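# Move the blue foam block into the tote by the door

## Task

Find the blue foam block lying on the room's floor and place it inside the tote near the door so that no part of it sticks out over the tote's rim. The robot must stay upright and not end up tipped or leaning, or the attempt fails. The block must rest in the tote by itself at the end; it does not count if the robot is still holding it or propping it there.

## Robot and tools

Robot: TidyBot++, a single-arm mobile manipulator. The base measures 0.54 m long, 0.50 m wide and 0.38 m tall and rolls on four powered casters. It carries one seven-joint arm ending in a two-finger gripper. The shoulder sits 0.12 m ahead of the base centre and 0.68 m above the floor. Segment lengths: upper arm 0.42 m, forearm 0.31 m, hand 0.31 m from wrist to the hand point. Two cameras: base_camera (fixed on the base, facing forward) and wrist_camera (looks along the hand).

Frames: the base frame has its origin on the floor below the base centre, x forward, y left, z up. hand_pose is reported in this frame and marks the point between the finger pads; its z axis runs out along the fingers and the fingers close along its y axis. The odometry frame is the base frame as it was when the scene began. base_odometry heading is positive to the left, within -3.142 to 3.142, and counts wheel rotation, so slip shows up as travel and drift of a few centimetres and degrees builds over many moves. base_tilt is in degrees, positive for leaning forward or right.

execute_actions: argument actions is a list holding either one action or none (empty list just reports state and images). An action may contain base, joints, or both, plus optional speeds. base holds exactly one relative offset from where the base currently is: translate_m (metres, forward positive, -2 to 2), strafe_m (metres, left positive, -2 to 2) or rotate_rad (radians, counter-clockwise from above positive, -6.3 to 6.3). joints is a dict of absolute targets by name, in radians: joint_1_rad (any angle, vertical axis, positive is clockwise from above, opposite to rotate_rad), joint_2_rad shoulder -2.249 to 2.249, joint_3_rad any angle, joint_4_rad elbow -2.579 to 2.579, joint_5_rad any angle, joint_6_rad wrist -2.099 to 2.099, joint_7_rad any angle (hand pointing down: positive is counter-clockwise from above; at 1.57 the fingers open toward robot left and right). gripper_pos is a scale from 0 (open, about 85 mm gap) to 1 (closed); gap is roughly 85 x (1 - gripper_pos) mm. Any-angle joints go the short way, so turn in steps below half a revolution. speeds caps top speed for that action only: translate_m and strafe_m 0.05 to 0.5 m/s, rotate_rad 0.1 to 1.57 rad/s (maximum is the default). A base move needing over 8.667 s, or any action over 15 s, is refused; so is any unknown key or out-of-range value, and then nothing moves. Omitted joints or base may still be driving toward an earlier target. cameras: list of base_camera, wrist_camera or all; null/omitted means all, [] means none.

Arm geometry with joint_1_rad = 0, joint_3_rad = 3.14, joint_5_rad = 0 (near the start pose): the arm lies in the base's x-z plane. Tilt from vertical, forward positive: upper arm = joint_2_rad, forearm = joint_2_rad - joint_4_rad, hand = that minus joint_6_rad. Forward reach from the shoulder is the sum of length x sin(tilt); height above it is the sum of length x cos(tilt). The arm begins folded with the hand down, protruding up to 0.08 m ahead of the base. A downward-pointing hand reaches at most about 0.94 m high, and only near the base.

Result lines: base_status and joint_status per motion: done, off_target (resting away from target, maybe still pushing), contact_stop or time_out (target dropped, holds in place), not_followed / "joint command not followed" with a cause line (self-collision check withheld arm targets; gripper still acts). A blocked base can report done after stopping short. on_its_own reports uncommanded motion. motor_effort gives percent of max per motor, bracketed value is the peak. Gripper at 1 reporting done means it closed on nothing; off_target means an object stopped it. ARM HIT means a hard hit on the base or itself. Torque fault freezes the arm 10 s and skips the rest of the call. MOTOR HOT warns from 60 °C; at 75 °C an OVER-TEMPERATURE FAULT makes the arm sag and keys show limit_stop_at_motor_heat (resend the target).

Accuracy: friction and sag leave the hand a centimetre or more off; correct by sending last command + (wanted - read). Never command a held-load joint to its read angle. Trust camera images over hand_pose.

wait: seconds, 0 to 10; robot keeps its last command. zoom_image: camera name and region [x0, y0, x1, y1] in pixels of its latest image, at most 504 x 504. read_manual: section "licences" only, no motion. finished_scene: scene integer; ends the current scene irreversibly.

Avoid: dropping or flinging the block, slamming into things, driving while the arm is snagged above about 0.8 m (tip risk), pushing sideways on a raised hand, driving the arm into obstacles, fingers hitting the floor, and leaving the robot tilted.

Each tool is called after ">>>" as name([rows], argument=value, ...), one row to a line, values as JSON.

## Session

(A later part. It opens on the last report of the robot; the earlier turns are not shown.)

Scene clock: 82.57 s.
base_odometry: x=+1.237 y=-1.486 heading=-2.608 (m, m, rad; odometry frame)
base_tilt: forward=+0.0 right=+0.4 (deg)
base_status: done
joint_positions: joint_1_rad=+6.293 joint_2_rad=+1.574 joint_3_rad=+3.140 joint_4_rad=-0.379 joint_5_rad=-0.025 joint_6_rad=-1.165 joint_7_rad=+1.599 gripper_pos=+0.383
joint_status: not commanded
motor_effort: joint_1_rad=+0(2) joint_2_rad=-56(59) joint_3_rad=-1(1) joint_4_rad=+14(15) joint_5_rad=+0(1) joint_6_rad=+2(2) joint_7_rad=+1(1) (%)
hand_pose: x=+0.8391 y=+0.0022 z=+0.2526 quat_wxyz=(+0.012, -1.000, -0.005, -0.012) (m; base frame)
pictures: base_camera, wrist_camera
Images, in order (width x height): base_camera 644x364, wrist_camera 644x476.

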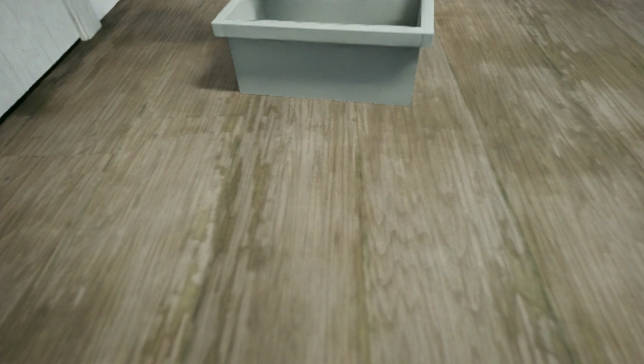

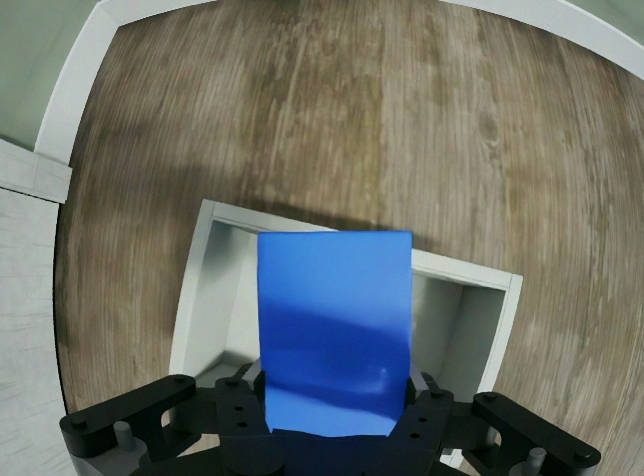

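>>> execute_actions([
  {"base":{"translate_m":-0.035},"joints":{"joint_7_rad":1.38}},
])

Scene clock: 84.30 s.
base_odometry: x=+1.267 y=-1.468 heading=-2.609 (m, m, rad; odometry frame)
base_tilt: forward=+0.0 right=+0.5 (deg)
base_status: done
joint_positions: joint_1_rad=+6.293 joint_2_rad=+1.574 joint_3_rad=+3.140 joint_4_rad=-0.378 joint_5_rad=-0.025 joint_6_rad=-1.166 joint_7_rad=+1.390 gripper_pos=+0.383
joint_status: all done
motor_effort: joint_1_rad=+0(5) joint_2_rad=-56(58) joint_3_rad=-1(2) joint_4_rad=+14(15) joint_5_rad=+0(1) joint_6_rad=+2(3) joint_7_rad=+1(1) (%)
hand_pose: x=+0.8390 y=+0.0022 z=+0.2525 quat_wxyz=(+0.013, -0.995, +0.100, -0.011) (m; base frame)
pictures: base_camera, wrist_camera
Images, in order (width x height): base_camera 644x364, wrist_camera 644x476.

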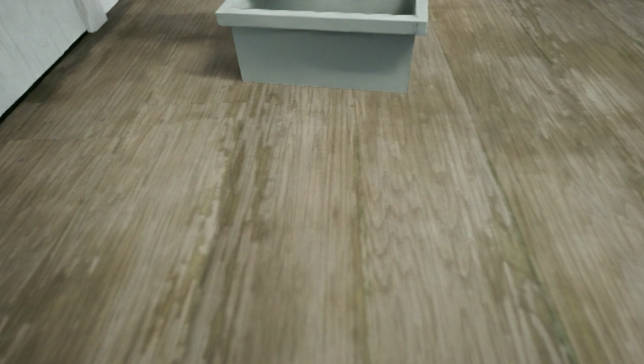

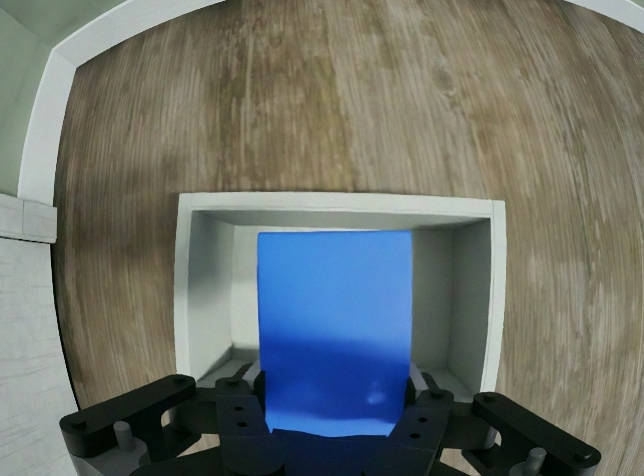

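>>> execute_actions([
  {"base":{"translate_m":0.07},"joints":{"joint_2_rad":1.8,"joint_4_rad":-0.47,"joint_6_rad":-0.85}},
])

Scene clock: 87.07 s.
base_odometry: x=+1.207 y=-1.504 heading=-2.608 (m, m, rad; odometry frame)
base_tilt: forward=+0.0 right=+0.4 (deg)
base_status: done
joint_positions: joint_1_rad=+6.291 joint_2_rad=+1.715 joint_3_rad=+3.140 joint_4_rad=-0.427 joint_5_rad=-0.014 joint_6_rad=-0.868 joint_7_rad=+1.390 gripper_pos=+0.383
joint_status: joint_2_rad off_target (ended at +1.715, target +1.800); joint_4_rad off_target (ended at -0.427, target -0.470); the others done
motor_effort: joint_1_rad=+0(7) joint_2_rad=-39(58) joint_3_rad=-1(4) joint_4_rad=+7(15) joint_5_rad=-1(4) joint_6_rad=+1(1) joint_7_rad=+1(1) (%)
hand_pose: x=+0.8403 y=-0.0003 z=+0.1425 quat_wxyz=(+0.012, -0.993, +0.098, -0.065) (m; base frame)
pictures: base_camera, wrist_camera
Images, in order (width x height): base_camera 644x364, wrist_camera 644x476.

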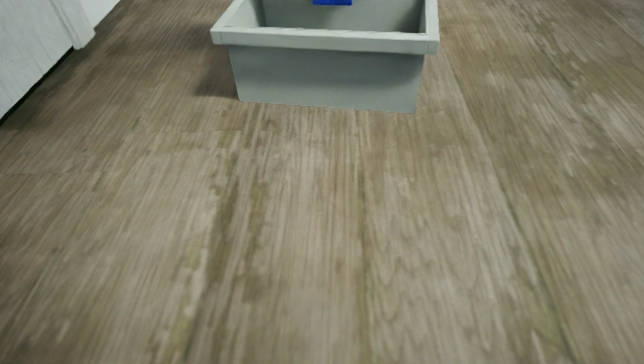

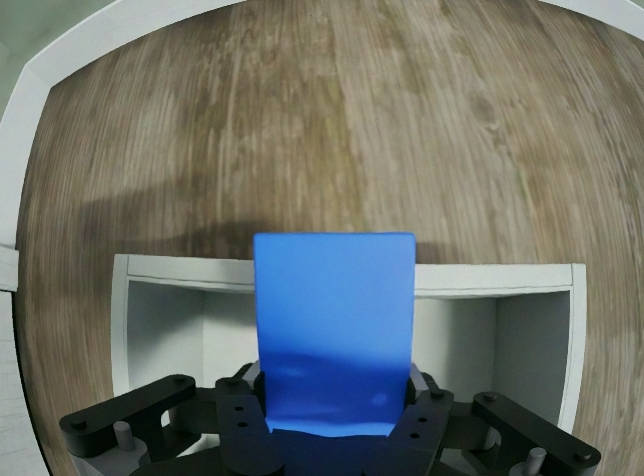

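>>> execute_actions([
  {"joints":{"joint_2_rad":1.67,"joint_4_rad":-0.43,"joint_6_rad":-0.87}},
], cameras=[])

>>> execute_actions([
  {"base":{"translate_m":-0.06}},
])

Scene clock: 88.67 s.
base_odometry: x=+1.207 y=-1.504 heading=-2.608 (m, m, rad; odometry frame)
base_tilt: forward=+0.0 right=+0.4 (deg)
base_status: not commanded
joint_positions: joint_1_rad=+6.291 joint_2_rad=+1.691 joint_3_rad=+3.140 joint_4_rad=-0.427 joint_5_rad=-0.014 joint_6_rad=-0.868 joint_7_rad=+1.390 gripper_pos=+0.383
joint_status: all done
motor_effort: joint_1_rad=+0(1) joint_2_rad=-56(56) joint_3_rad=-1(1) joint_4_rad=+14(14) joint_5_rad=-1(1) joint_6_rad=+3(4) joint_7_rad=+1(1) (%)
hand_pose: x=+0.8530 y=-0.0004 z=+0.1598 quat_wxyz=(+0.013, -0.992, +0.098, -0.076) (m; base frame)
pictures: none
No camera images: the call's "cameras" was empty. Leave "cameras" out to get every camera's image.

Scene clock: 89.70 s.
base_odometry: x=+1.259 y=-1.473 heading=-2.608 (m, m, rad; odometry frame)
base_tilt: forward=+0.0 right=+0.4 (deg)
base_status: done
joint_positions: joint_1_rad=+6.291 joint_2_rad=+1.686 joint_3_rad=+3.140 joint_4_rad=-0.427 joint_5_rad=-0.014 joint_6_rad=-0.868 joint_7_rad=+1.390 gripper_pos=+0.383
joint_status: not commanded
motor_effort: joint_1_rad=+0(3) joint_2_rad=-56(58) joint_3_rad=-1(1) joint_4_rad=+14(14) joint_5_rad=+0(0) joint_6_rad=+3(4) joint_7_rad=+1(1) (%)
hand_pose: x=+0.8557 y=-0.0005 z=+0.1636 quat_wxyz=(+0.014, -0.992, +0.098, -0.079) (m; base frame)
pictures: base_camera, wrist_camera
Images, in order (width x height): base_camera 644x364, wrist_camera 644x476.

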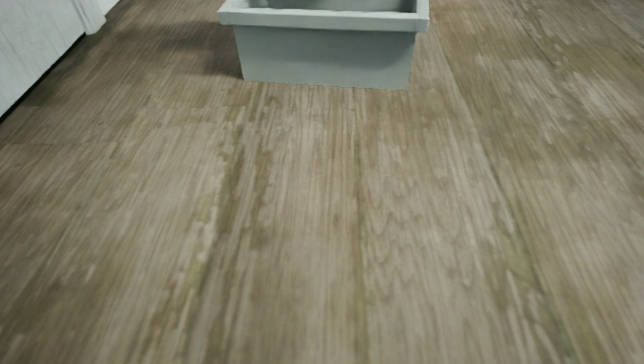

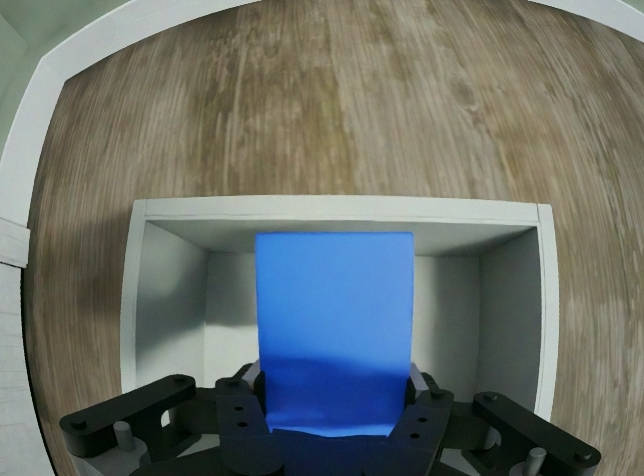

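>>> execute_actions([
  {"base":{"translate_m":0.03},"joints":{"joint_2_rad":1.74}},
])

>>> execute_actions([
  {"base":{"translate_m":0.03},"joints":{"joint_2_rad":1.81}},
])

Scene clock: 91.40 s.
base_odometry: x=+1.233 y=-1.489 heading=-2.608 (m, m, rad; odometry frame)
base_tilt: forward=+0.0 right=+0.4 (deg)
base_status: done
joint_positions: joint_1_rad=+6.291 joint_2_rad=+1.733 joint_3_rad=+3.140 joint_4_rad=-0.427 joint_5_rad=-0.014 joint_6_rad=-0.868 joint_7_rad=+1.390 gripper_pos=+0.383
joint_status: all done
motor_effort: joint_1_rad=+0(3) joint_2_rad=-54(57) joint_3_rad=-1(1) joint_4_rad=+13(15) joint_5_rad=+0(0) joint_6_rad=+2(3) joint_7_rad=+1(1) (%)
hand_pose: x=+0.8309 y=-0.0003 z=+0.1301 quat_wxyz=(+0.011, -0.993, +0.098, -0.056) (m; base frame)
pictures: base_camera, wrist_camera
Images, in order (width x height): base_camera 644x364, wrist_camera 644x476.

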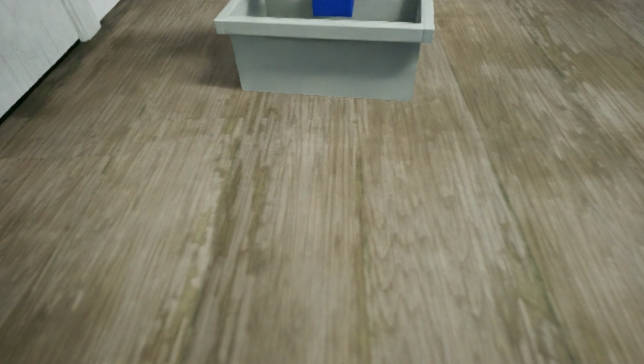

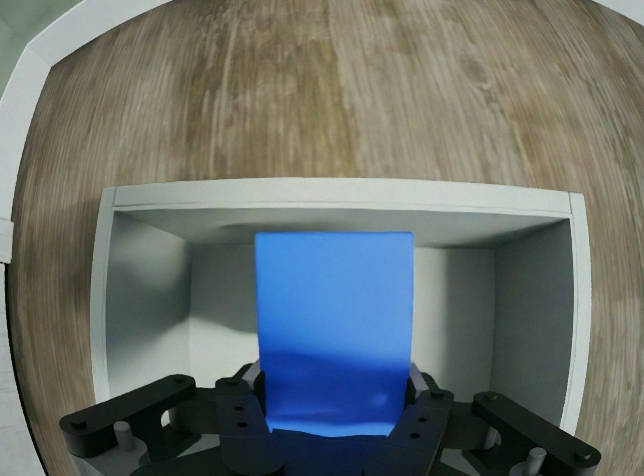

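Scene clock: 92.40 s.
base_odometry: x=+1.207 y=-1.504 heading=-2.608 (m, m, rad; odometry frame)
base_tilt: forward=+0.0 right=+0.4 (deg)
base_status: done
joint_positions: joint_1_rad=+6.291 joint_2_rad=+1.806 joint_3_rad=+3.140 joint_4_rad=-0.427 joint_5_rad=-0.014 joint_6_rad=-0.868 joint_7_rad=+1.390 gripper_pos=+0.383
joint_status: all done
motor_effort: joint_1_rad=+0(3) joint_2_rad=-52(56) joint_3_rad=-1(1) joint_4_rad=+12(13) joint_5_rad=+0(0) joint_6_rad=+2(4) joint_7_rad=+1(1) (%)
hand_pose: x=+0.7882 y=+0.0001 z=+0.0790 quat_wxyz=(+0.008, -0.995, +0.099, -0.019) (m; base frame)
pictures: base_camera, wrist_camera
Images, in order (width x height): base_camera 644x364, wrist_camera 644x476.

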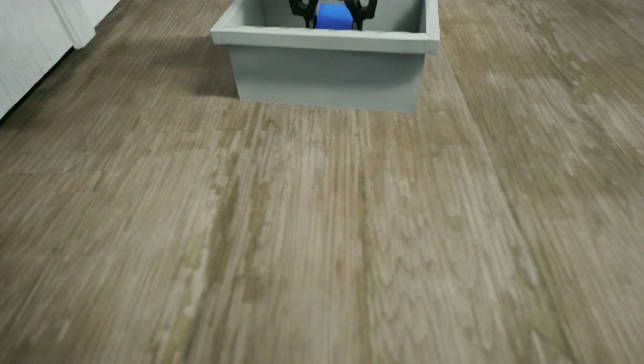

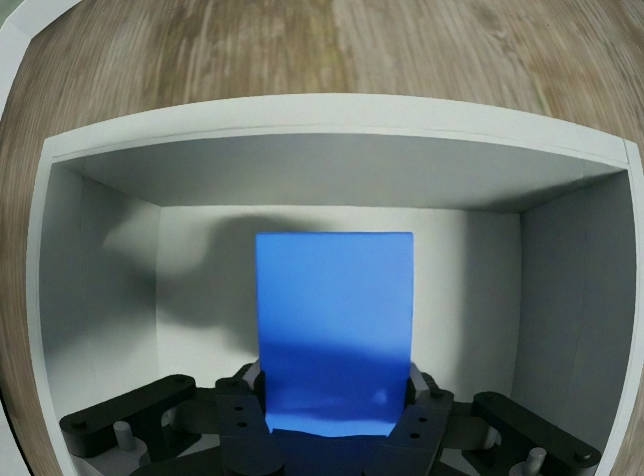

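Inside the tote. A little lower, then release.

>>> execute_actions([
  {"base":{"translate_m":0.01},"joints":{"joint_2_rad":1.84}},
], cameras=[])

>>> execute_actions([
  {"joints":{"gripper_pos":0}},
])

>>> execute_actions([
  {"joints":{"joint_2_rad":1.45}},
])

Scene clock: 93.53 s.
base_odometry: x=+1.199 y=-1.509 heading=-2.607 (m, m, rad; odometry frame)
base_tilt: forward=+0.0 right=+0.4 (deg)
base_status: done
joint_positions: joint_1_rad=+6.291 joint_2_rad=+1.827 joint_3_rad=+3.140 joint_4_rad=-0.427 joint_5_rad=-0.014 joint_6_rad=-0.868 joint_7_rad=+1.390 gripper_pos=+0.383
joint_status: all done
motor_effort: joint_1_rad=+0(3) joint_2_rad=-52(54) joint_3_rad=-1(1) joint_4_rad=+12(12) joint_5_rad=+0(0) joint_6_rad=+2(3) joint_7_rad=+1(1) (%)
hand_pose: x=+0.7758 y=+0.0002 z=+0.0655 quat_wxyz=(+0.007, -0.995, +0.099, -0.009) (m; base frame)
pictures: none
No camera images: the call's "cameras" was empty. Leave "cameras" out to get every camera's image.

Scene clock: 94.63 s.
base_odometry: x=+1.199 y=-1.509 heading=-2.607 (m, m, rad; odometry frame)
base_tilt: forward=-0.1 right=+0.4 (deg)
base_status: not commanded
joint_positions: joint_1_rad=+6.291 joint_2_rad=+1.827 joint_3_rad=+3.140 joint_4_rad=-0.427 joint_5_rad=-0.014 joint_6_rad=-0.868 joint_7_rad=+1.390 gripper_pos=+0.000
joint_status: all done
motor_effort: joint_1_rad=+0(0) joint_2_rad=-52(53) joint_3_rad=-1(1) joint_4_rad=+12(11) joint_5_rad=+0(0) joint_6_rad=+2(2) joint_7_rad=+1(1) (%)
hand_pose: x=+0.7758 y=+0.0002 z=+0.0655 quat_wxyz=(+0.007, -0.995, +0.099, -0.009) (m; base frame)
pictures: base_camera, wrist_camera
Images, in order (width x height): base_camera 644x364, wrist_camera 644x476.

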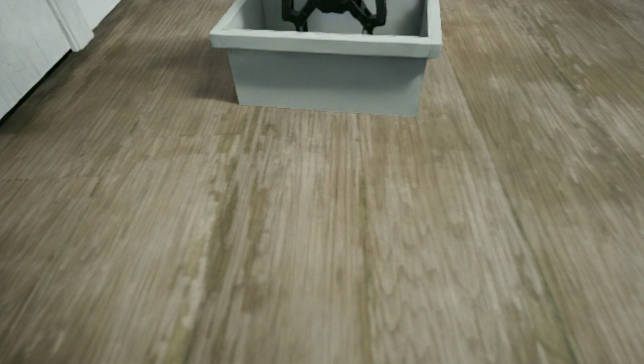

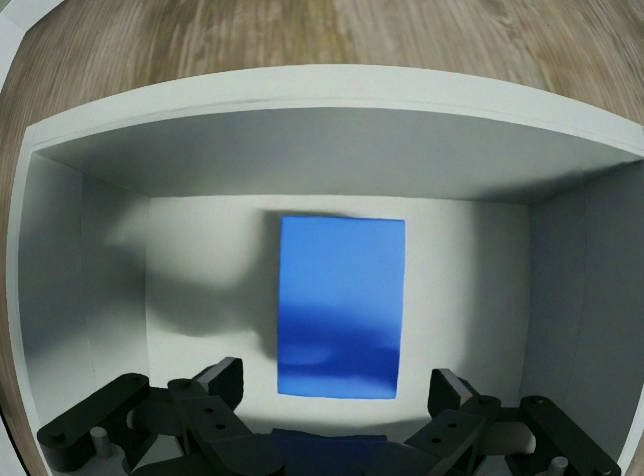

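Scene clock: 96.53 s.
base_odometry: x=+1.199 y=-1.509 heading=-2.607 (m, m, rad; odometry frame)
base_tilt: forward=+0.0 right=+0.4 (deg)
base_status: not commanded
joint_positions: joint_1_rad=+6.291 joint_2_rad=+1.448 joint_3_rad=+3.140 joint_4_rad=-0.427 joint_5_rad=-0.014 joint_6_rad=-0.868 joint_7_rad=+1.390 gripper_pos=+0.000
joint_status: all done
motor_effort: joint_1_rad=+0(0) joint_2_rad=-58(61) joint_3_rad=-1(1) joint_4_rad=+16(16) joint_5_rad=+0(0) joint_6_rad=+4(5) joint_7_rad=+1(0) (%)
hand_pose: x=+0.9572 y=-0.0013 z=+0.3522 quat_wxyz=(+0.024, -0.976, +0.096, -0.196) (m; base frame)
pictures: base_camera, wrist_camera
Images, in order (width x height): base_camera 644x364, wrist_camera 644x476.

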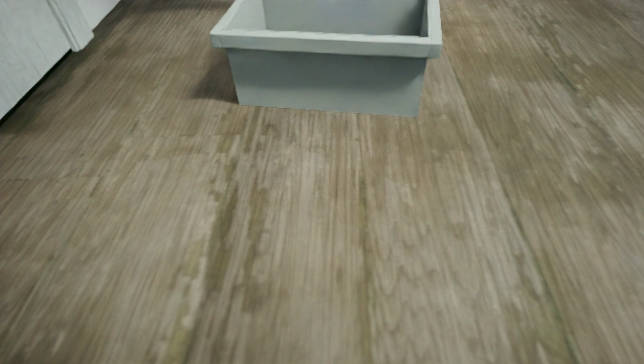

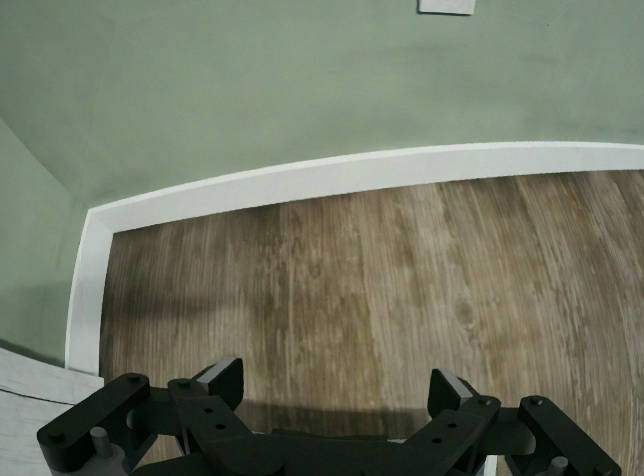

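>>> finished_scene(scene=1)

The scene is finished: the task was done.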